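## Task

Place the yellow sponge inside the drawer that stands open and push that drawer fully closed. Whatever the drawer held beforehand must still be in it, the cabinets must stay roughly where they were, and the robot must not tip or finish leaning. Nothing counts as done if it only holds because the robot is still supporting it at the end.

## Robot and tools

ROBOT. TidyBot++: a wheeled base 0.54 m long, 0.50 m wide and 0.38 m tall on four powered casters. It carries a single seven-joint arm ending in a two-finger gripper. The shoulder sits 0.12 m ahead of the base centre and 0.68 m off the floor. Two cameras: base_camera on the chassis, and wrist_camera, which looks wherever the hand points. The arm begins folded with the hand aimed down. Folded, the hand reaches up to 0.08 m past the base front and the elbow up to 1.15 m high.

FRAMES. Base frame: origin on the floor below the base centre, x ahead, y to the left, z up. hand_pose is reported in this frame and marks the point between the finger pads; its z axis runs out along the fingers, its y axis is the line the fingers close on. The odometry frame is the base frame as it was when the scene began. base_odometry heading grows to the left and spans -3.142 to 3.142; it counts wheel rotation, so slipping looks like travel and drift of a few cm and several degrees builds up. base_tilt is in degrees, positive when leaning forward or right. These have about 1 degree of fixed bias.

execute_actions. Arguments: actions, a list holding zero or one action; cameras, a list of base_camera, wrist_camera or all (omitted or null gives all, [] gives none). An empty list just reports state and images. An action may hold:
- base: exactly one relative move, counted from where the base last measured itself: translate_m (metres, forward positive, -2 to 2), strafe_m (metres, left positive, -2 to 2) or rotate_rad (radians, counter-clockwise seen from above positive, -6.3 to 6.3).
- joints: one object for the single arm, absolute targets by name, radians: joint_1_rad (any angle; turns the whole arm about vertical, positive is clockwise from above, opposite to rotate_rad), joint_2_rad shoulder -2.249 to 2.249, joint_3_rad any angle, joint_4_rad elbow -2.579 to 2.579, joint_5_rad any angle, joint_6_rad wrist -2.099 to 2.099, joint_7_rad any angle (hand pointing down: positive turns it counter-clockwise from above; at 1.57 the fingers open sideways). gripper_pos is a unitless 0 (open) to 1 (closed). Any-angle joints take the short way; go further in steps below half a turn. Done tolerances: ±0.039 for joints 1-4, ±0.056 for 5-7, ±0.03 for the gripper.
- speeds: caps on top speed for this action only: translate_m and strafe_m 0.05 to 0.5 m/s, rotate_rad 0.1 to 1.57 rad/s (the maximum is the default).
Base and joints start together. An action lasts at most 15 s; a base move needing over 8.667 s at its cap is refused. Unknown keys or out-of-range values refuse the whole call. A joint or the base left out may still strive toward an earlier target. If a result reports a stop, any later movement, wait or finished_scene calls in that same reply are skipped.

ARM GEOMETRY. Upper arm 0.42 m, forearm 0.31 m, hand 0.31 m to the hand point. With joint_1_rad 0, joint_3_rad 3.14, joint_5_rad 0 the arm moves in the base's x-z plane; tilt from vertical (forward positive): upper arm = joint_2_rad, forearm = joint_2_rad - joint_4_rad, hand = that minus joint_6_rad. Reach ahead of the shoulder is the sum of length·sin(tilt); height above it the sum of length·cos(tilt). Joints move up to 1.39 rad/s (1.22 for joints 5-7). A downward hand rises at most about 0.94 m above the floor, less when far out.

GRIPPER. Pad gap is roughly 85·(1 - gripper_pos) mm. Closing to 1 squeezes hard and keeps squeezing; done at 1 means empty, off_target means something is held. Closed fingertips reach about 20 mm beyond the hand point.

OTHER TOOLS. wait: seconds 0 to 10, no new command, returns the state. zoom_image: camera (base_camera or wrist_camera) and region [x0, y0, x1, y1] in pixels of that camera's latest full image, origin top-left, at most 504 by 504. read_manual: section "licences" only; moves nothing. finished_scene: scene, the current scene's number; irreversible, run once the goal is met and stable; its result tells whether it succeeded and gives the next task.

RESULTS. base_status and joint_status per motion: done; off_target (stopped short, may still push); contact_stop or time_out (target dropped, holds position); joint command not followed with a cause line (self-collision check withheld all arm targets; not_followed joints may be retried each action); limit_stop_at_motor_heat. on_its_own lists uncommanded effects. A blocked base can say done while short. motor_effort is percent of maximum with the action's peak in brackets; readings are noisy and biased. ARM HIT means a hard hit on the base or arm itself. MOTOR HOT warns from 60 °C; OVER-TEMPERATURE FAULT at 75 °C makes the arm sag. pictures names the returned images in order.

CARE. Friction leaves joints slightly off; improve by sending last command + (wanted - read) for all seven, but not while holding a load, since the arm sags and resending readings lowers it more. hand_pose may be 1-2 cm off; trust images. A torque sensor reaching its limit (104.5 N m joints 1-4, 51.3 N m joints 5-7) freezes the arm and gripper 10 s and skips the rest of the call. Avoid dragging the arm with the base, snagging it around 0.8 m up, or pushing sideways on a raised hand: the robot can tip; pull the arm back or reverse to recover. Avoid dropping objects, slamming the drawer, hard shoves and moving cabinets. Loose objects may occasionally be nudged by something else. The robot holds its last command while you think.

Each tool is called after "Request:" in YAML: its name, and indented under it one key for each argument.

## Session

Request:
execute_actions:
  actions: []

Scene clock: 0.00 s.
base_odometry: x=+0.000 y=+0.000 heading=+0.000 (m, m, rad; odometry frame)
base_tilt: forward=+0.3 right=+0.3 (deg)
base_status: not commanded
joint_positions: joint_1_rad=-0.005 joint_2_rad=-0.377 joint_3_rad=+3.190 joint_4_rad=-2.510 joint_5_rad=-0.001 joint_6_rad=-0.857 joint_7_rad=+1.534 gripper_pos=+0.000
joint_status: not commanded
motor_effort: joint_1_rad=+2 joint_2_rad=-1 joint_3_rad=+1 joint_4_rad=+16 joint_5_rad=+0 joint_6_rad=+2 joint_7_rad=+0 (%)
hand_pose: x=+0.2775 y=-0.0034 z=+0.5979 quat_wxyz=(-0.009, +0.996, -0.039, +0.076) (m; base frame)
pictures: base_camera, wrist_camera
Images, in order (width x height): base_camera 644x364, wrist_camera 644x476.

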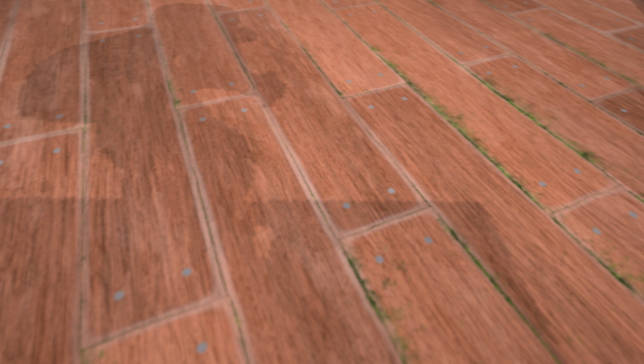

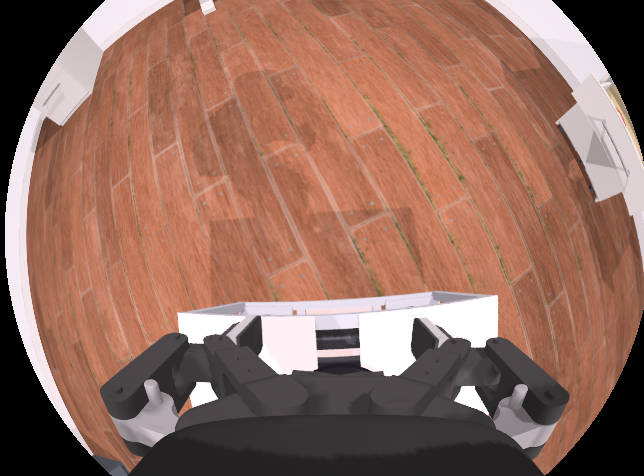

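Request:
execute_actions:
  actions:
    - {"joints": {"joint_4_rad": -1.6, "joint_3_rad": 3.13, "joint_7_rad": 1.6}}
  cameras: ["wrist_camera"]

Scene clock: 2.57 s.
base_odometry: x=+0.000 y=+0.000 heading=+0.000 (m, m, rad; odometry frame)
base_tilt: forward=+0.3 right=+0.3 (deg)
base_status: not commanded
joint_positions: joint_1_rad=-0.005 joint_2_rad=-0.377 joint_3_rad=+3.144 joint_4_rad=-1.608 joint_5_rad=-0.001 joint_6_rad=-0.857 joint_7_rad=+1.565 gripper_pos=+0.000
joint_status: all done
motor_effort: joint_1_rad=+2(2) joint_2_rad=-6(7) joint_3_rad=+2(1) joint_4_rad=+21(22) joint_5_rad=+0(1) joint_6_rad=+8(8) joint_7_rad=+0(1) (%)
hand_pose: x=+0.5311 y=+0.0022 z=+1.0241 quat_wxyz=(-0.003, +0.864, -0.001, +0.503) (m; base frame)
pictures: wrist_camera
Images, in order (width x height): wrist_camera 644x476.

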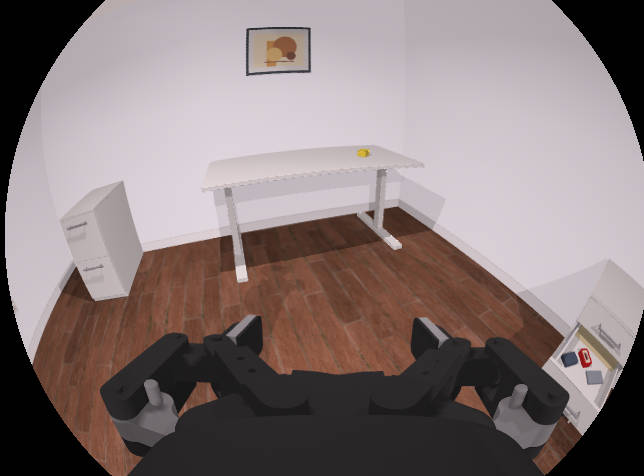

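Request:
zoom_image:
  camera: "wrist_camera"
  region: [190, 130, 450, 290]

Request:
zoom_image:
  camera: "wrist_camera"
  region: [520, 250, 644, 440]

Region (190, 130, 450, 290) of wrist_camera's 644x476 image, scaled by 1.938; it fills the top 310 rows of this view, and the rest is white.

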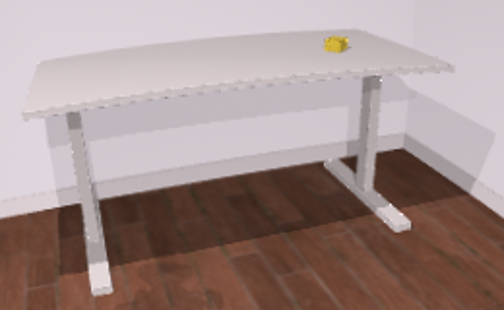

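Region (520, 250, 644, 440) of wrist_camera's 644x476 image, scaled by 2.653; it fills the left 329 columns of this view, and the rest is white.

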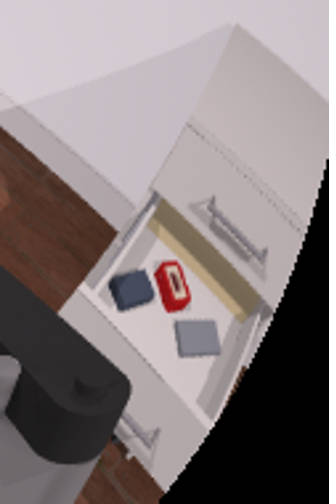

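Request:
execute_actions:
  actions:
    - {"base": {"rotate_rad": -0.155}}
  cameras: []

Request:
execute_actions:
  actions:
    - {"base": {"translate_m": 1.7}, "joints": {"joint_1_rad": -0.25, "joint_2_rad": 0.05, "joint_4_rad": -0.95, "joint_6_rad": -1.65}}

Scene clock: 7.00 s.
base_odometry: x=+0.000 y=+0.000 heading=-0.155 (m, m, rad; odometry frame)
base_tilt: forward=+0.3 right=+0.3 (deg)
base_status: done
joint_positions: joint_1_rad=-0.005 joint_2_rad=-0.377 joint_3_rad=+3.137 joint_4_rad=-1.608 joint_5_rad=-0.001 joint_6_rad=-0.857 joint_7_rad=+1.565 gripper_pos=+0.000
joint_status: not commanded
motor_effort: joint_1_rad=+2(3) joint_2_rad=-7(10) joint_3_rad=+2(4) joint_4_rad=+21(22) joint_5_rad=+0(0) joint_6_rad=+9(8) joint_7_rad=+0(0) (%)
hand_pose: x=+0.5310 y=+0.0060 z=+1.0241 quat_wxyz=(-0.003, +0.864, +0.002, +0.503) (m; base frame)
pictures: none
No camera images: the call's "cameras" was empty. Leave "cameras" out to get every camera's image.

Scene clock: 11.77 s.
base_odometry: x=+1.680 y=-0.260 heading=-0.154 (m, m, rad; odometry frame)
base_tilt: forward=+0.3 right=+0.3 (deg)
base_status: done
joint_positions: joint_1_rad=-0.234 joint_2_rad=+0.053 joint_3_rad=+3.137 joint_4_rad=-0.962 joint_5_rad=-0.001 joint_6_rad=-1.624 joint_7_rad=+1.565 gripper_pos=+0.000
joint_status: all done
motor_effort: joint_1_rad=+2(2) joint_2_rad=-19(23) joint_3_rad=+1(2) joint_4_rad=+17(23) joint_5_rad=+0(0) joint_6_rad=+4(8) joint_7_rad=+0(0) (%)
hand_pose: x=+0.5454 y=+0.1052 z=+0.9950 quat_wxyz=(-0.031, +0.962, +0.113, +0.247) (m; base frame)
pictures: base_camera, wrist_camera
Images, in order (width x height): base_camera 644x364, wrist_camera 644x476.

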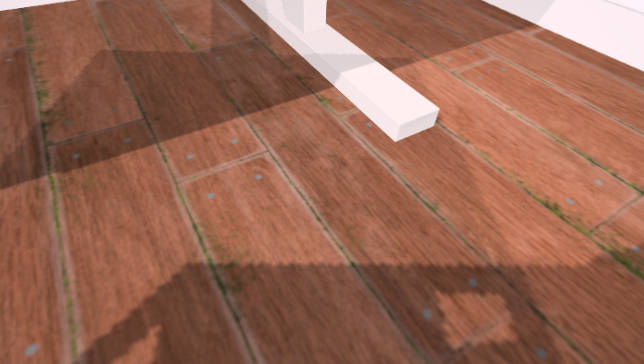

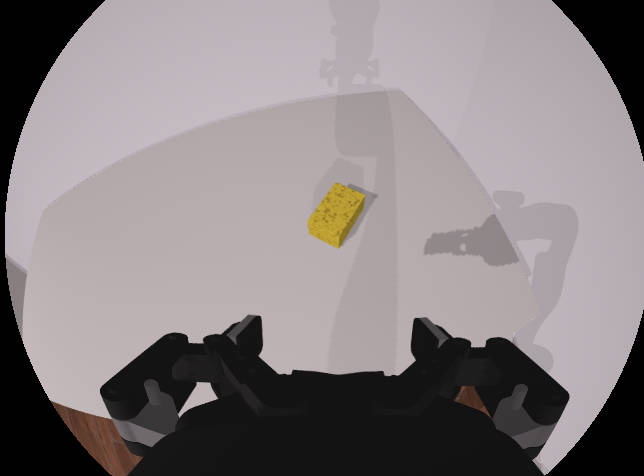

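Request:
zoom_image:
  camera: "wrist_camera"
  region: [280, 160, 400, 270]

Region (280, 160, 400, 270) of wrist_camera's 644x476 image, scaled by 4.200; it fills the top 462 rows of this view, and the rest is white.

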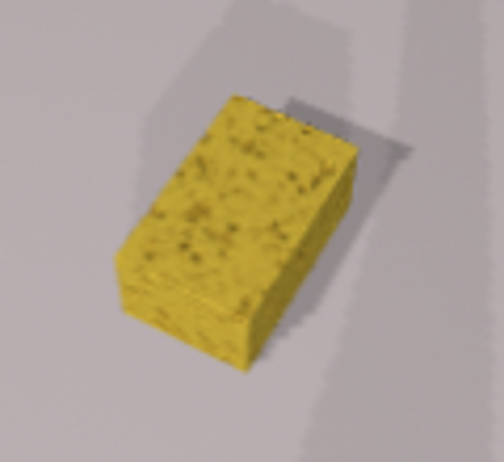

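Request:
execute_actions:
  actions:
    - {"base": {"translate_m": 0.17}, "joints": {"joint_1_rad": -0.328, "joint_2_rad": 0.568, "joint_4_rad": -0.577, "joint_6_rad": -2.008, "joint_7_rad": 0.943}}

Scene clock: 16.17 s.
base_odometry: x=+1.848 y=-0.286 heading=-0.153 (m, m, rad; odometry frame)
base_tilt: forward=+0.3 right=+0.3 (deg)
base_status: done
joint_positions: joint_1_rad=-0.312 joint_2_rad=+0.570 joint_3_rad=+3.137 joint_4_rad=-0.589 joint_5_rad=-0.001 joint_6_rad=-1.981 joint_7_rad=+0.974 gripper_pos=+0.000
joint_status: all done
motor_effort: joint_1_rad=+3(4) joint_2_rad=-36(42) joint_3_rad=+1(1) joint_4_rad=+16(19) joint_5_rad=+0(0) joint_6_rad=+1(5) joint_7_rad=+0(0) (%)
hand_pose: x=+0.6088 y=+0.1614 z=+0.8507 quat_wxyz=(-0.002, +0.990, -0.140, +0.000) (m; base frame)
pictures: base_camera, wrist_camera
Images, in order (width x height): base_camera 644x364, wrist_camera 644x476.

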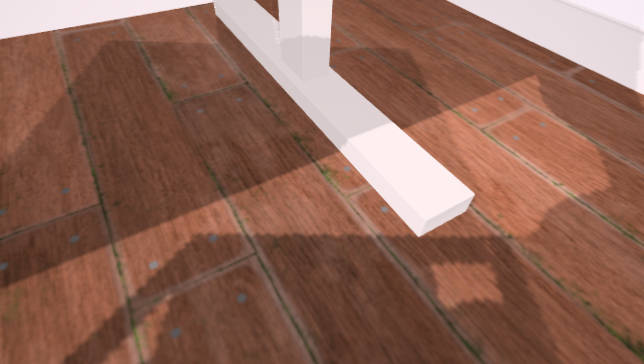

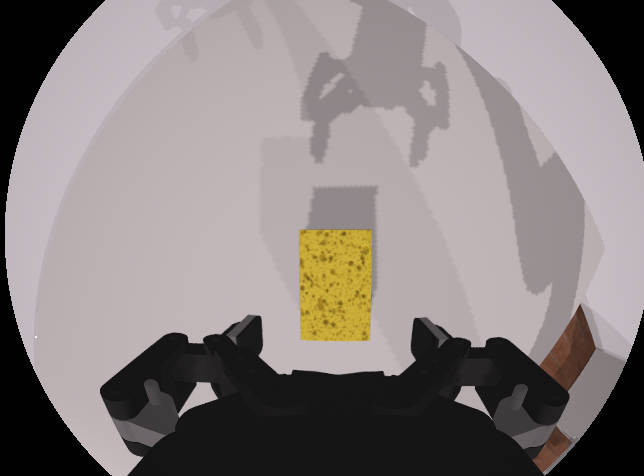

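Request:
zoom_image:
  camera: "wrist_camera"
  region: [240, 210, 440, 370]

Region (240, 210, 440, 370) of wrist_camera's 644x476 image, scaled by 2.520; it fills the top 403 rows of this view, and the rest is white.

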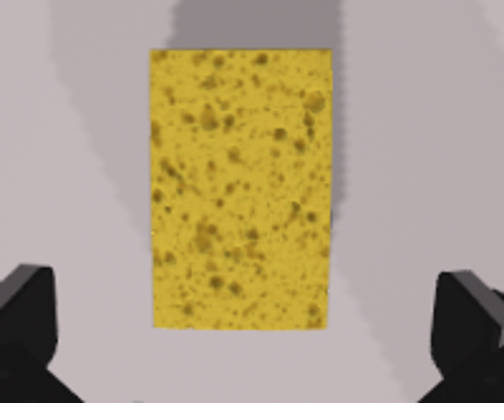

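Request:
execute_actions:
  actions:
    - {"joints": {"joint_2_rad": 0.495, "joint_4_rad": -0.94, "joint_6_rad": -1.676}}
  cameras: ["wrist_camera"]

Request:
zoom_image:
  camera: "wrist_camera"
  region: [240, 210, 440, 380]

Scene clock: 19.13 s.
base_odometry: x=+1.848 y=-0.286 heading=-0.153 (m, m, rad; odometry frame)
base_tilt: forward=+0.3 right=+0.3 (deg)
base_status: not commanded
joint_positions: joint_1_rad=-0.312 joint_2_rad=+0.508 joint_3_rad=+3.137 joint_4_rad=-0.931 joint_5_rad=-0.001 joint_6_rad=-1.702 joint_7_rad=+0.974 gripper_pos=+0.000
joint_status: all done
motor_effort: joint_1_rad=+2(1) joint_2_rad=-35(36) joint_3_rad=+1(1) joint_4_rad=+18(18) joint_5_rad=+0(0) joint_6_rad=+1(1) joint_7_rad=+0(0) (%)
hand_pose: x=+0.6095 y=+0.1619 z=+0.7795 quat_wxyz=(-0.001, +0.990, -0.140, +0.000) (m; base frame)
pictures: wrist_camera
Images, in order (width x height): wrist_camera 644x476.

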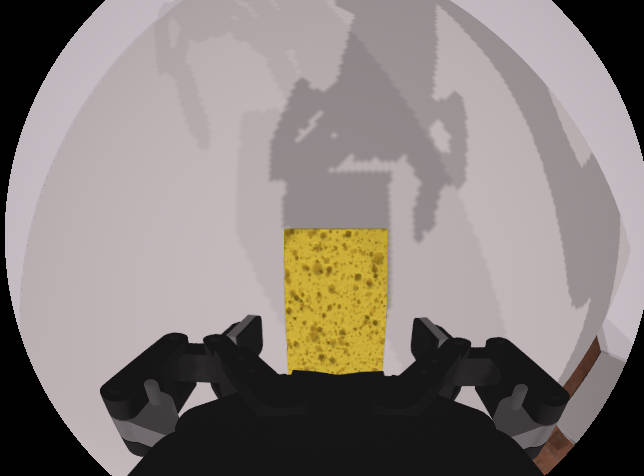

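Region (240, 210, 440, 380) of wrist_camera's 644x476 image, scaled by 2.520; it fills the top 428 rows of this view, and the rest is white.

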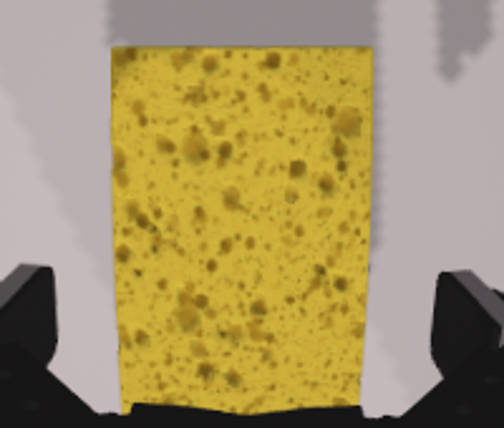

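Request:
execute_actions:
  actions:
    - {"joints": {"joint_4_rad": -1.112, "joint_6_rad": -1.513}}
  cameras: ["wrist_camera"]

Scene clock: 20.80 s.
base_odometry: x=+1.848 y=-0.286 heading=-0.153 (m, m, rad; odometry frame)
base_tilt: forward=+0.3 right=+0.3 (deg)
base_status: not commanded
joint_positions: joint_1_rad=-0.312 joint_2_rad=+0.502 joint_3_rad=+3.137 joint_4_rad=-1.104 joint_5_rad=-0.001 joint_6_rad=-1.539 joint_7_rad=+0.974 gripper_pos=+0.000
joint_status: all done
motor_effort: joint_1_rad=+2(2) joint_2_rad=-35(37) joint_3_rad=+1(1) joint_4_rad=+18(19) joint_5_rad=+0(0) joint_6_rad=+0(0) joint_7_rad=+0(0) (%)
hand_pose: x=+0.6084 y=+0.1617 z=+0.7285 quat_wxyz=(-0.001, +0.990, -0.140, -0.002) (m; base frame)
pictures: wrist_camera
Images, in order (width x height): wrist_camera 644x476.

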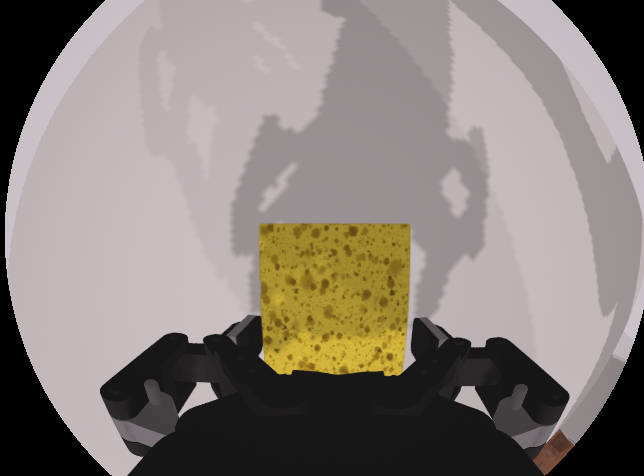

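Request:
execute_actions:
  actions:
    - {"joints": {"gripper_pos": 1.0}}
  cameras: ["wrist_camera"]

Scene clock: 22.53 s.
base_odometry: x=+1.848 y=-0.286 heading=-0.153 (m, m, rad; odometry frame)
base_tilt: forward=+0.3 right=+0.3 (deg)
base_status: not commanded
joint_positions: joint_1_rad=-0.312 joint_2_rad=+0.494 joint_3_rad=+3.137 joint_4_rad=-1.105 joint_5_rad=-0.001 joint_6_rad=-1.539 joint_7_rad=+0.974 gripper_pos=+0.377
joint_status: gripper_pos off_target (ended at +0.377, target +1.000)
motor_effort: joint_1_rad=+1(3) joint_2_rad=-35(36) joint_3_rad=+1(0) joint_4_rad=+18(18) joint_5_rad=+0(0) joint_6_rad=+0(1) joint_7_rad=+0(0) (%)
hand_pose: x=+0.6076 y=+0.1615 z=+0.7319 quat_wxyz=(-0.002, +0.990, -0.140, +0.001) (m; base frame)
pictures: wrist_camera
Images, in order (width x height): wrist_camera 644x476.

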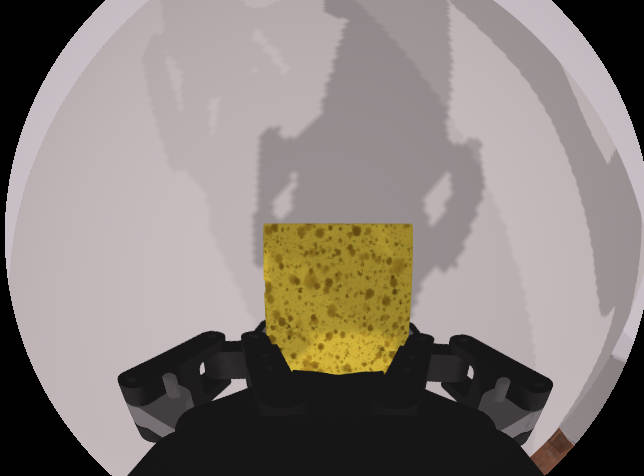

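Request:
execute_actions:
  actions:
    - {"base": {"rotate_rad": 0.203}, "speeds": {"rotate_rad": 0.2}, "joints": {"joint_2_rad": 0.2, "joint_6_rad": -1.86}}
  cameras: ["wrist_camera"]

Scene clock: 24.90 s.
base_odometry: x=+1.849 y=-0.286 heading=+0.050 (m, m, rad; odometry frame)
base_tilt: forward=+0.3 right=+0.3 (deg)
base_status: done
joint_positions: joint_1_rad=-0.320 joint_2_rad=+0.196 joint_3_rad=+3.135 joint_4_rad=-1.106 joint_5_rad=-0.001 joint_6_rad=-1.839 joint_7_rad=+0.974 gripper_pos=+0.377
joint_status: all done
motor_effort: joint_1_rad=+2(2) joint_2_rad=-24(38) joint_3_rad=+1(1) joint_4_rad=+18(18) joint_5_rad=+0(1) joint_6_rad=+0(1) joint_7_rad=+0(0) (%)
hand_pose: x=+0.4835 y=+0.1248 z=+0.8669 quat_wxyz=(-0.001, +0.991, -0.134, +0.000) (m; base frame)
pictures: wrist_camera
Images, in order (width x height): wrist_camera 644x476.

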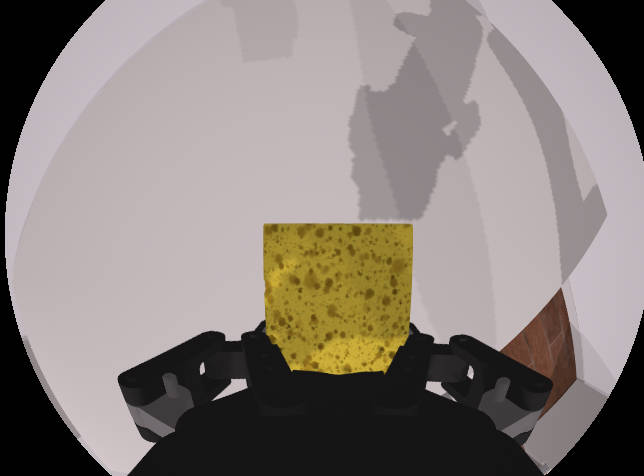

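Request:
execute_actions:
  actions:
    - {"base": {"translate_m": -1.48}, "joints": {"joint_1_rad": 0.015, "joint_7_rad": 1.6}}

Scene clock: 29.50 s.
base_odometry: x=+0.370 y=-0.363 heading=+0.051 (m, m, rad; odometry frame)
base_tilt: forward=+0.3 right=+0.3 (deg)
base_status: done
joint_positions: joint_1_rad=+0.003 joint_2_rad=+0.198 joint_3_rad=+3.135 joint_4_rad=-1.106 joint_5_rad=-0.001 joint_6_rad=-1.839 joint_7_rad=+1.571 gripper_pos=+0.377
joint_status: all done
motor_effort: joint_1_rad=+2(0) joint_2_rad=-24(27) joint_3_rad=+1(0) joint_4_rad=+17(17) joint_5_rad=+0(1) joint_6_rad=+1(1) joint_7_rad=+0(1) (%)
hand_pose: x=+0.5045 y=+0.0026 z=+0.8661 quat_wxyz=(-0.001, +1.000, +0.002, +0.000) (m; base frame)
pictures: base_camera, wrist_camera
Images, in order (width x height): base_camera 644x364, wrist_camera 644x476.

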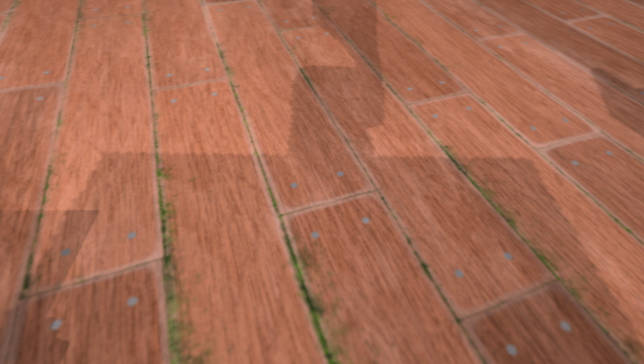

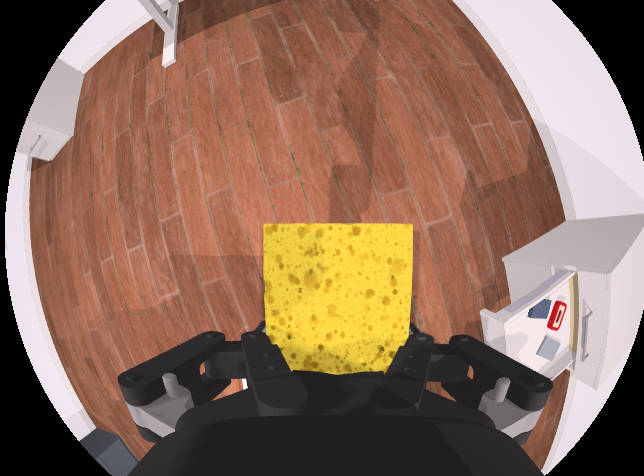

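Request:
execute_actions:
  actions:
    - {"base": {"rotate_rad": -1.236}, "joints": {"joint_2_rad": 0.0, "joint_4_rad": -1.25}}

Scene clock: 32.37 s.
base_odometry: x=+0.370 y=-0.363 heading=-1.184 (m, m, rad; odometry frame)
base_tilt: forward=+0.3 right=+0.3 (deg)
base_status: done
joint_positions: joint_1_rad=+0.009 joint_2_rad=+0.006 joint_3_rad=+3.133 joint_4_rad=-1.237 joint_5_rad=-0.001 joint_6_rad=-1.839 joint_7_rad=+1.571 gripper_pos=+0.377
joint_status: all done
motor_effort: joint_1_rad=+2(4) joint_2_rad=-18(26) joint_3_rad=+1(3) joint_4_rad=+17(18) joint_5_rad=+0(1) joint_6_rad=+1(1) joint_7_rad=+0(0) (%)
hand_pose: x=+0.4376 y=+0.0013 z=+0.8928 quat_wxyz=(+0.000, +1.000, +0.000, +0.029) (m; base frame)
pictures: base_camera, wrist_camera
Images, in order (width x height): base_camera 644x364, wrist_camera 644x476.

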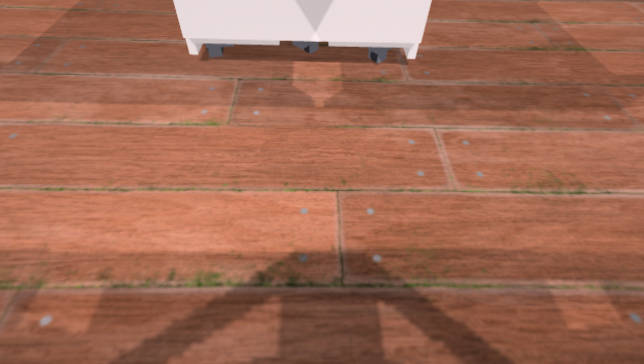

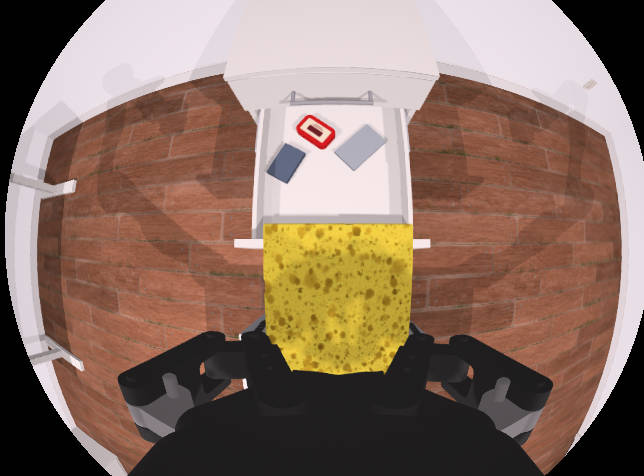

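Request:
zoom_image:
  camera: "wrist_camera"
  region: [210, 50, 460, 270]

Region (210, 50, 460, 270) of wrist_camera's 644x476 image, scaled by 2.016; it fills the top 444 rows of this view, and the rest is white.

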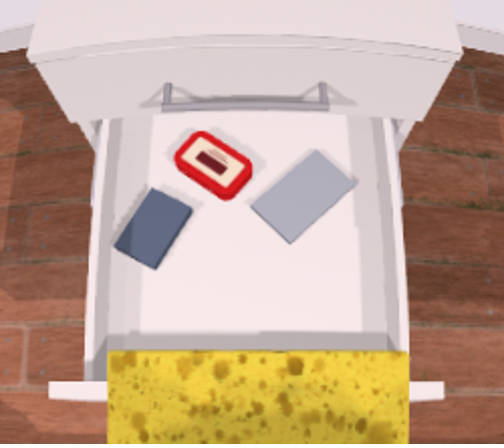

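Request:
execute_actions:
  actions:
    - {"joints": {"joint_2_rad": 0.492, "joint_4_rad": -1.548, "joint_6_rad": -1.08}}
  cameras: ["wrist_camera"]

Scene clock: 36.10 s.
base_odometry: x=+0.370 y=-0.363 heading=-1.184 (m, m, rad; odometry frame)
base_tilt: forward=+0.3 right=+0.3 (deg)
base_status: not commanded
joint_positions: joint_1_rad=+0.009 joint_2_rad=+0.496 joint_3_rad=+3.133 joint_4_rad=-1.541 joint_5_rad=-0.001 joint_6_rad=-1.104 joint_7_rad=+1.571 gripper_pos=+0.377
joint_status: all done
motor_effort: joint_1_rad=+1(1) joint_2_rad=-33(37) joint_3_rad=+0(1) joint_4_rad=+16(18) joint_5_rad=+1(0) joint_6_rad=+0(1) joint_7_rad=+0(0) (%)
hand_pose: x=+0.6000 y=+0.0010 z=+0.5991 quat_wxyz=(-0.002, +1.000, -0.001, +0.000) (m; base frame)
pictures: wrist_camera
Images, in order (width x height): wrist_camera 644x476.

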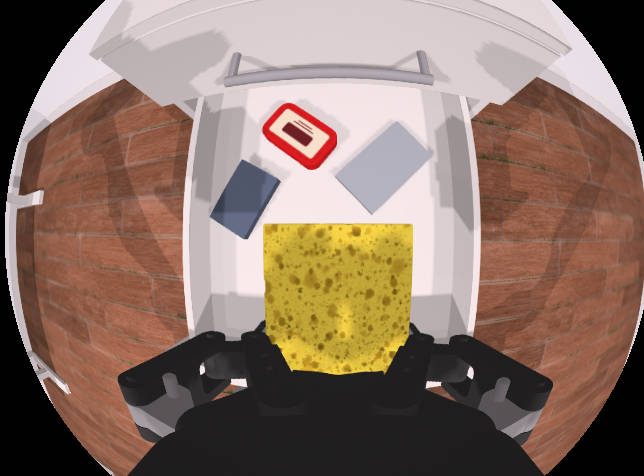

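Request:
execute_actions:
  actions:
    - {"joints": {"joint_2_rad": 0.604, "joint_4_rad": -1.667, "joint_6_rad": -0.81}}
  cameras: []

Request:
execute_actions:
  actions:
    - {"joints": {"joint_2_rad": 0.75, "joint_4_rad": -1.734, "joint_6_rad": -0.637}}
  cameras: ["wrist_camera"]

Scene clock: 38.77 s.
base_odometry: x=+0.370 y=-0.363 heading=-1.184 (m, m, rad; odometry frame)
base_tilt: forward=+0.3 right=+0.3 (deg)
base_status: not commanded
joint_positions: joint_1_rad=+0.009 joint_2_rad=+0.609 joint_3_rad=+3.133 joint_4_rad=-1.663 joint_5_rad=-0.001 joint_6_rad=-0.833 joint_7_rad=+1.571 gripper_pos=+0.377
joint_status: all done
motor_effort: joint_1_rad=+2(2) joint_2_rad=-36(40) joint_3_rad=+0(1) joint_4_rad=+14(16) joint_5_rad=+0(0) joint_6_rad=+0(1) joint_7_rad=+0(0) (%)
hand_pose: x=+0.6113 y=+0.0012 z=+0.5130 quat_wxyz=(-0.003, +1.000, -0.001, +0.018) (m; base frame)
pictures: none
No camera images: the call's "cameras" was empty. Leave "cameras" out to get every camera's image.

Scene clock: 40.10 s.
base_odometry: x=+0.370 y=-0.363 heading=-1.184 (m, m, rad; odometry frame)
base_tilt: forward=+0.3 right=+0.3 (deg)
base_status: not commanded
joint_positions: joint_1_rad=+0.009 joint_2_rad=+0.755 joint_3_rad=+3.133 joint_4_rad=-1.729 joint_5_rad=-0.001 joint_6_rad=-0.664 joint_7_rad=+1.571 gripper_pos=+0.377
joint_status: all done
motor_effort: joint_1_rad=+1(2) joint_2_rad=-36(41) joint_3_rad=+1(0) joint_4_rad=+12(15) joint_5_rad=+0(0) joint_6_rad=+0(0) joint_7_rad=+0(0) (%)
hand_pose: x=+0.5977 y=+0.0015 z=+0.4284 quat_wxyz=(-0.003, +1.000, -0.002, -0.003) (m; base frame)
pictures: wrist_camera
Images, in order (width x height): wrist_camera 644x476.

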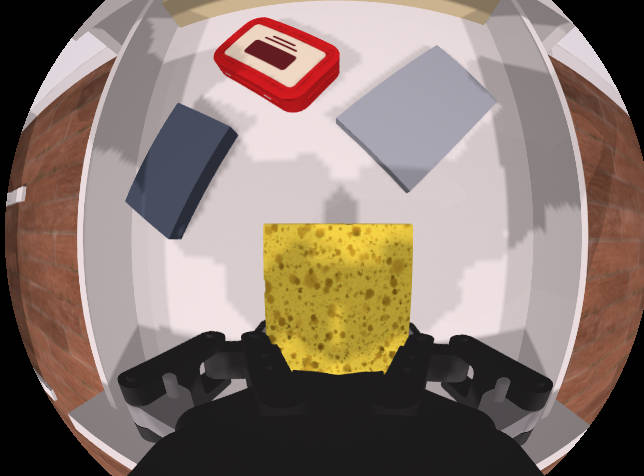

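Request:
execute_actions:
  actions:
    - {"joints": {"joint_2_rad": 0.795, "joint_6_rad": -0.60}}
  cameras: ["wrist_camera"]

Scene clock: 41.43 s.
base_odometry: x=+0.370 y=-0.363 heading=-1.184 (m, m, rad; odometry frame)
base_tilt: forward=+0.3 right=+0.3 (deg)
base_status: not commanded
joint_positions: joint_1_rad=+0.009 joint_2_rad=+0.792 joint_3_rad=+3.133 joint_4_rad=-1.729 joint_5_rad=-0.001 joint_6_rad=-0.626 joint_7_rad=+1.571 gripper_pos=+0.377
joint_status: all done
motor_effort: joint_1_rad=+1(1) joint_2_rad=-38(39) joint_3_rad=+1(0) joint_4_rad=+11(12) joint_5_rad=+0(1) joint_6_rad=+1(0) joint_7_rad=+0(0) (%)
hand_pose: x=+0.5998 y=+0.0016 z=+0.4106 quat_wxyz=(-0.003, +1.000, -0.002, -0.002) (m; base frame)
pictures: wrist_camera
Images, in order (width x height): wrist_camera 644x476.

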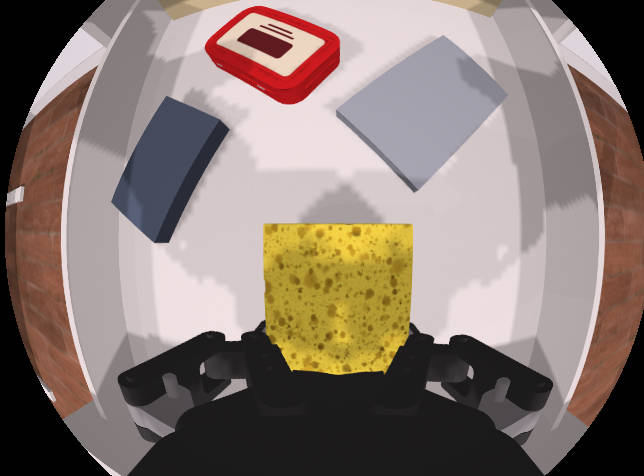

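Request:
execute_actions:
  actions:
    - {"joints": {"joint_2_rad": 0.83, "joint_6_rad": -0.575}}
  cameras: ["wrist_camera"]

Scene clock: 42.63 s.
base_odometry: x=+0.370 y=-0.363 heading=-1.184 (m, m, rad; odometry frame)
base_tilt: forward=+0.3 right=+0.3 (deg)
base_status: not commanded
joint_positions: joint_1_rad=+0.009 joint_2_rad=+0.810 joint_3_rad=+3.133 joint_4_rad=-1.729 joint_5_rad=-0.001 joint_6_rad=-0.602 joint_7_rad=+1.571 gripper_pos=+0.377
joint_status: all done
motor_effort: joint_1_rad=+1(2) joint_2_rad=-31(37) joint_3_rad=+1(0) joint_4_rad=+9(12) joint_5_rad=+0(0) joint_6_rad=+1(3) joint_7_rad=+0(0) (%)
hand_pose: x=+0.6023 y=+0.0016 z=+0.4019 quat_wxyz=(-0.003, +1.000, -0.002, +0.001) (m; base frame)
pictures: wrist_camera
Images, in order (width x height): wrist_camera 644x476.

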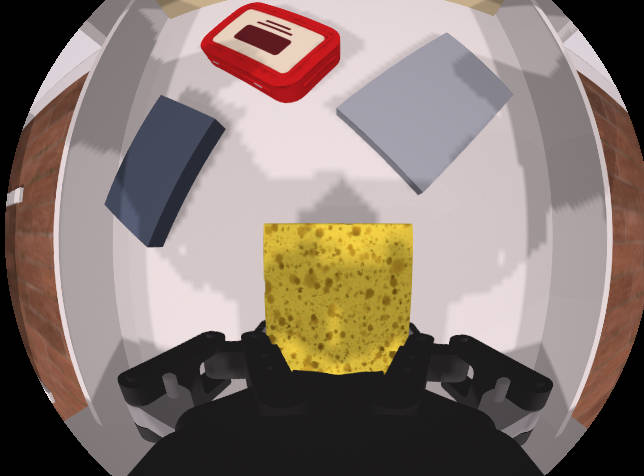

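Contact made (joint 2 effort dropped). Releasing the sponge.

Request:
execute_actions:
  actions:
    - {"joints": {"joint_2_rad": 0.812, "gripper_pos": 0.0}}
  cameras: ["wrist_camera"]

Scene clock: 44.03 s.
base_odometry: x=+0.370 y=-0.363 heading=-1.184 (m, m, rad; odometry frame)
base_tilt: forward=+0.3 right=+0.3 (deg)
base_status: not commanded
joint_positions: joint_1_rad=+0.009 joint_2_rad=+0.809 joint_3_rad=+3.133 joint_4_rad=-1.729 joint_5_rad=-0.001 joint_6_rad=-0.601 joint_7_rad=+1.571 gripper_pos=+0.000
joint_status: all done
motor_effort: joint_1_rad=+2(1) joint_2_rad=-38(38) joint_3_rad=+1(0) joint_4_rad=+11(11) joint_5_rad=+0(0) joint_6_rad=+0(1) joint_7_rad=+0(0) (%)
hand_pose: x=+0.6027 y=+0.0016 z=+0.4023 quat_wxyz=(-0.003, +1.000, -0.002, +0.001) (m; base frame)
pictures: wrist_camera
Images, in order (width x height): wrist_camera 644x476.

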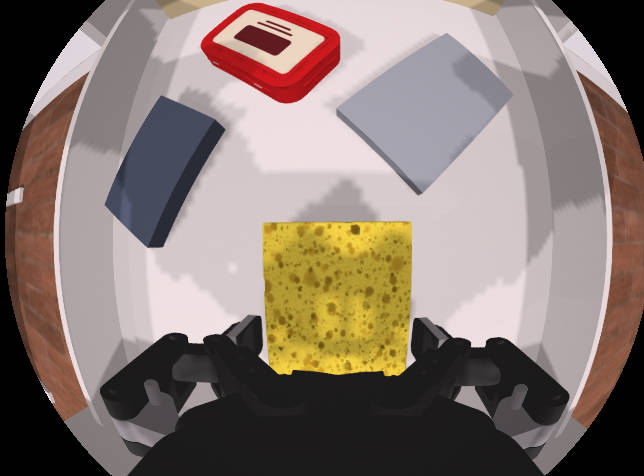

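Request:
execute_actions:
  actions:
    - {"base": {"translate_m": -0.2}, "speeds": {"translate_m": 0.2}, "joints": {"joint_2_rad": 0.2, "joint_4_rad": -2.3, "joint_6_rad": 0.0}}
  cameras: ["wrist_camera"]

Scene clock: 50.23 s.
base_odometry: x=+0.295 y=-0.177 heading=-1.185 (m, m, rad; odometry frame)
base_tilt: forward=+0.3 right=+0.3 (deg)
base_status: done
joint_positions: joint_1_rad=+0.009 joint_2_rad=+0.202 joint_3_rad=+3.133 joint_4_rad=-2.291 joint_5_rad=+0.000 joint_6_rad=-0.025 joint_7_rad=+1.573 gripper_pos=+0.000
joint_status: all done
motor_effort: joint_1_rad=+2(4) joint_2_rad=-22(39) joint_3_rad=+1(1) joint_4_rad=+15(16) joint_5_rad=+0(1) joint_6_rad=+5(7) joint_7_rad=+0(1) (%)
hand_pose: x=+0.5748 y=+0.0011 z=+0.5906 quat_wxyz=(-0.001, +0.952, +0.000, +0.306) (m; base frame)
pictures: wrist_camera
Images, in order (width x height): wrist_camera 644x476.

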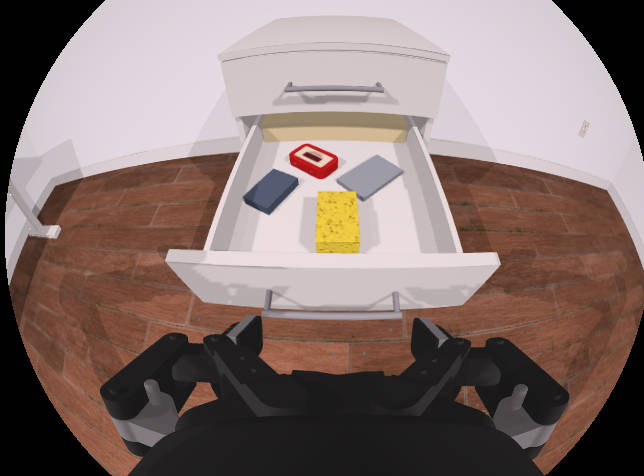

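Request:
execute_actions:
  actions:
    - {"joints": {"joint_2_rad": 0.905, "joint_4_rad": -2.503, "joint_6_rad": 0.99, "gripper_pos": 1.0}}

Scene clock: 52.60 s.
base_odometry: x=+0.295 y=-0.177 heading=-1.185 (m, m, rad; odometry frame)
base_tilt: forward=+0.3 right=+0.3 (deg)
base_status: not commanded
joint_positions: joint_1_rad=+0.009 joint_2_rad=+0.898 joint_3_rad=+3.133 joint_4_rad=-2.489 joint_5_rad=-0.001 joint_6_rad=+0.964 joint_7_rad=+1.573 gripper_pos=+0.999
joint_status: all done
motor_effort: joint_1_rad=+2(1) joint_2_rad=-30(31) joint_3_rad=+0(0) joint_4_rad=+1(15) joint_5_rad=+0(0) joint_6_rad=+7(6) joint_7_rad=+0(0) (%)
hand_pose: x=+0.5767 y=+0.0013 z=+0.4048 quat_wxyz=(-0.002, +0.936, -0.002, +0.352) (m; base frame)
pictures: base_camera, wrist_camera
Images, in order (width x height): base_camera 644x364, wrist_camera 644x476.

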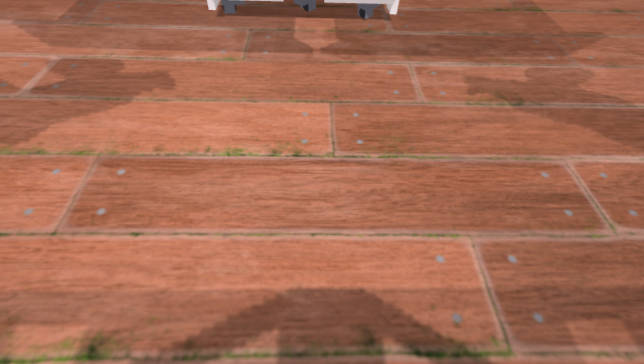

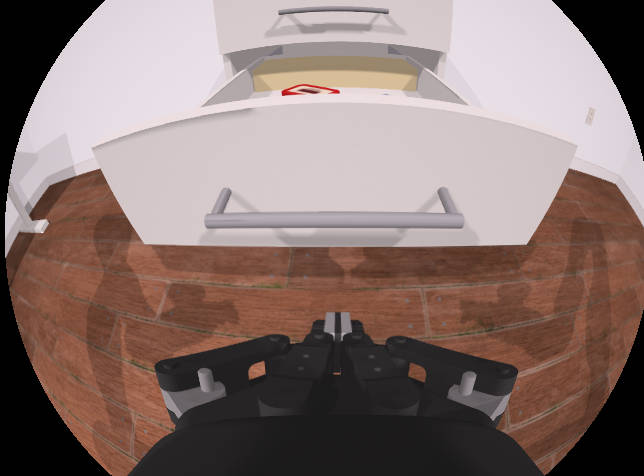

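Request:
execute_actions:
  actions:
    - {"base": {"translate_m": 0.34}, "speeds": {"translate_m": 0.11}}

Scene clock: 57.03 s.
base_odometry: x=+0.423 y=-0.492 heading=-1.186 (m, m, rad; odometry frame)
base_tilt: forward=+0.3 right=+0.3 (deg)
base_status: done
joint_positions: joint_1_rad=+0.009 joint_2_rad=+0.917 joint_3_rad=+3.132 joint_4_rad=-2.518 joint_5_rad=+0.000 joint_6_rad=+0.964 joint_7_rad=+1.573 gripper_pos=+0.999
joint_status: not commanded
motor_effort: joint_1_rad=+1(4) joint_2_rad=-32(34) joint_3_rad=-1(1) joint_4_rad=+2(6) joint_5_rad=+1(2) joint_6_rad=+8(12) joint_7_rad=+0(0) (%)
hand_pose: x=+0.5557 y=+0.0021 z=+0.3931 quat_wxyz=(-0.003, +0.944, -0.002, +0.329) (m; base frame)
pictures: base_camera, wrist_camera
Images, in order (width x height): base_camera 644x364, wrist_camera 644x476.

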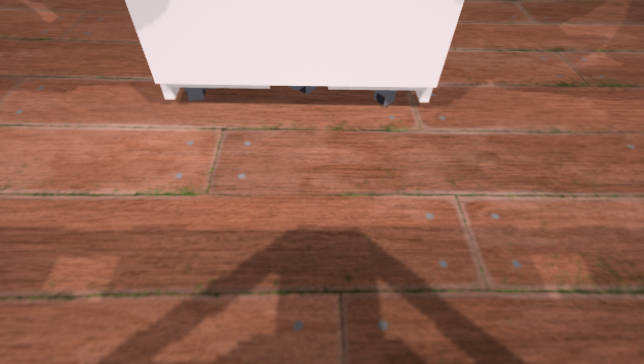

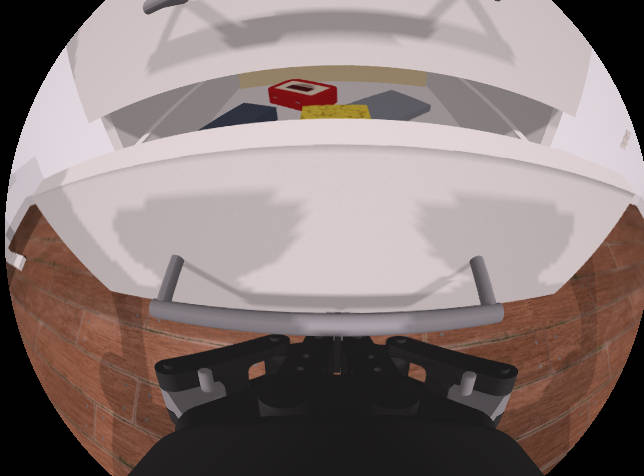

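Request:
execute_actions:
  actions:
    - {"base": {"translate_m": 0.085}, "speeds": {"translate_m": 0.06}}

Scene clock: 59.87 s.
base_odometry: x=+0.454 y=-0.571 heading=-1.188 (m, m, rad; odometry frame)
base_tilt: forward=+0.3 right=+0.3 (deg)
base_status: done
joint_positions: joint_1_rad=+0.009 joint_2_rad=+0.913 joint_3_rad=+3.131 joint_4_rad=-2.512 joint_5_rad=+0.000 joint_6_rad=+0.962 joint_7_rad=+1.573 gripper_pos=+0.999
joint_status: not commanded
motor_effort: joint_1_rad=+2(4) joint_2_rad=-32(37) joint_3_rad=+0(3) joint_4_rad=+5(9) joint_5_rad=+0(2) joint_6_rad=+8(13) joint_7_rad=+0(0) (%)
hand_pose: x=+0.5591 y=+0.0024 z=+0.3950 quat_wxyz=(-0.003, +0.943, -0.002, +0.333) (m; base frame)
pictures: base_camera, wrist_camera
Images, in order (width x height): base_camera 644x364, wrist_camera 644x476.

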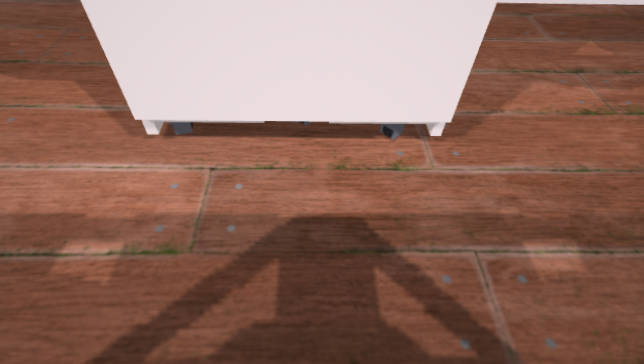

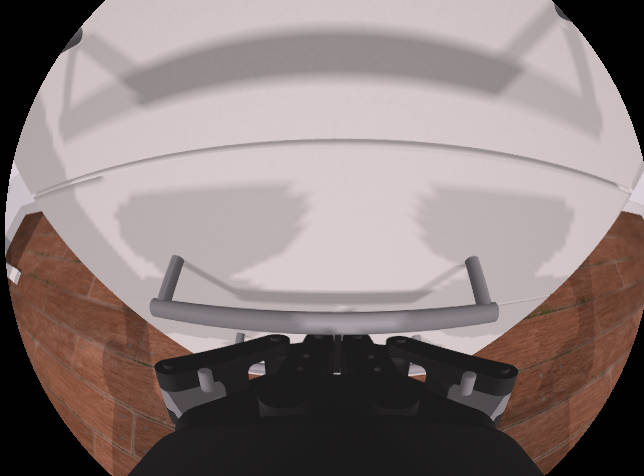

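Request:
zoom_image:
  camera: "wrist_camera"
  region: [440, 130, 644, 340]

Request:
zoom_image:
  camera: "wrist_camera"
  region: [0, 130, 220, 350]

Region (440, 130, 644, 340) of wrist_camera's 644x476 image, scaled by 2.400; it fills the left 490 columns of this view, and the rest is white.

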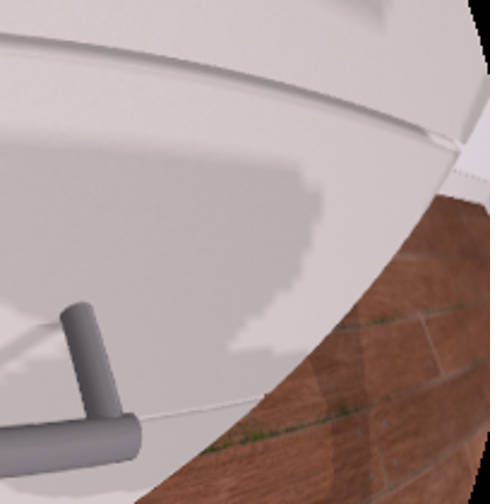

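Region (0, 130, 220, 350) of wrist_camera's 644x476 image, scaled by 2.291.

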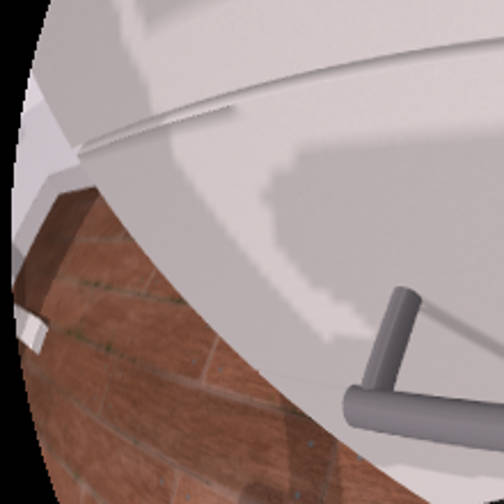

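Request:
execute_actions:
  actions:
    - {"base": {"translate_m": 0.015}, "speeds": {"translate_m": 0.05}}
  cameras: []

Request:
execute_actions:
  actions:
    - {"base": {"translate_m": -0.12}}

Scene clock: 61.50 s.
base_odometry: x=+0.460 y=-0.585 heading=-1.188 (m, m, rad; odometry frame)
base_tilt: forward=+0.3 right=+0.3 (deg)
base_status: done
joint_positions: joint_1_rad=+0.009 joint_2_rad=+0.922 joint_3_rad=+3.131 joint_4_rad=-2.529 joint_5_rad=+0.000 joint_6_rad=+0.962 joint_7_rad=+1.573 gripper_pos=+0.999
joint_status: not commanded
motor_effort: joint_1_rad=+2(3) joint_2_rad=-33(35) joint_3_rad=+0(1) joint_4_rad=+5(8) joint_5_rad=+0(2) joint_6_rad=+10(12) joint_7_rad=+0(0) (%)
hand_pose: x=+0.5475 y=+0.0025 z=+0.3894 quat_wxyz=(-0.003, +0.947, -0.002, +0.321) (m; base frame)
pictures: none
No camera images: the call's "cameras" was empty. Leave "cameras" out to get every camera's image.

Scene clock: 62.83 s.
base_odometry: x=+0.415 y=-0.474 heading=-1.190 (m, m, rad; odometry frame)
base_tilt: forward=+0.3 right=+0.3 (deg)
base_status: done
joint_positions: joint_1_rad=+0.010 joint_2_rad=+0.912 joint_3_rad=+3.131 joint_4_rad=-2.505 joint_5_rad=+0.000 joint_6_rad=+0.966 joint_7_rad=+1.573 gripper_pos=+0.999
joint_status: not commanded
motor_effort: joint_1_rad=+2(4) joint_2_rad=-28(32) joint_3_rad=+0(0) joint_4_rad=+1(5) joint_5_rad=+0(0) joint_6_rad=+5(9) joint_7_rad=+0(0) (%)
hand_pose: x=+0.5642 y=+0.0023 z=+0.3969 quat_wxyz=(-0.003, +0.941, -0.002, +0.338) (m; base frame)
pictures: base_camera, wrist_camera
Images, in order (width x height): base_camera 644x364, wrist_camera 644x476.

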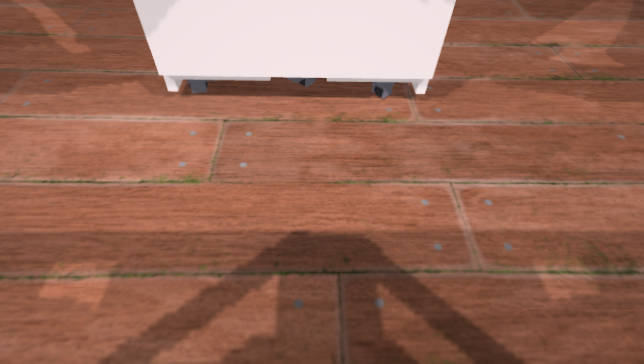

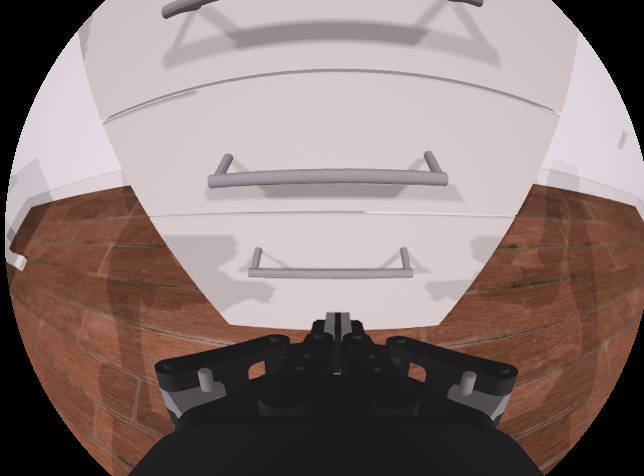

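The drawer is flush with its neighbours, the cabinet hasn't moved, and the robot is clear. Finishing scene 2.

Request:
finished_scene:
  scene: 2

The scene is finished: the task was done.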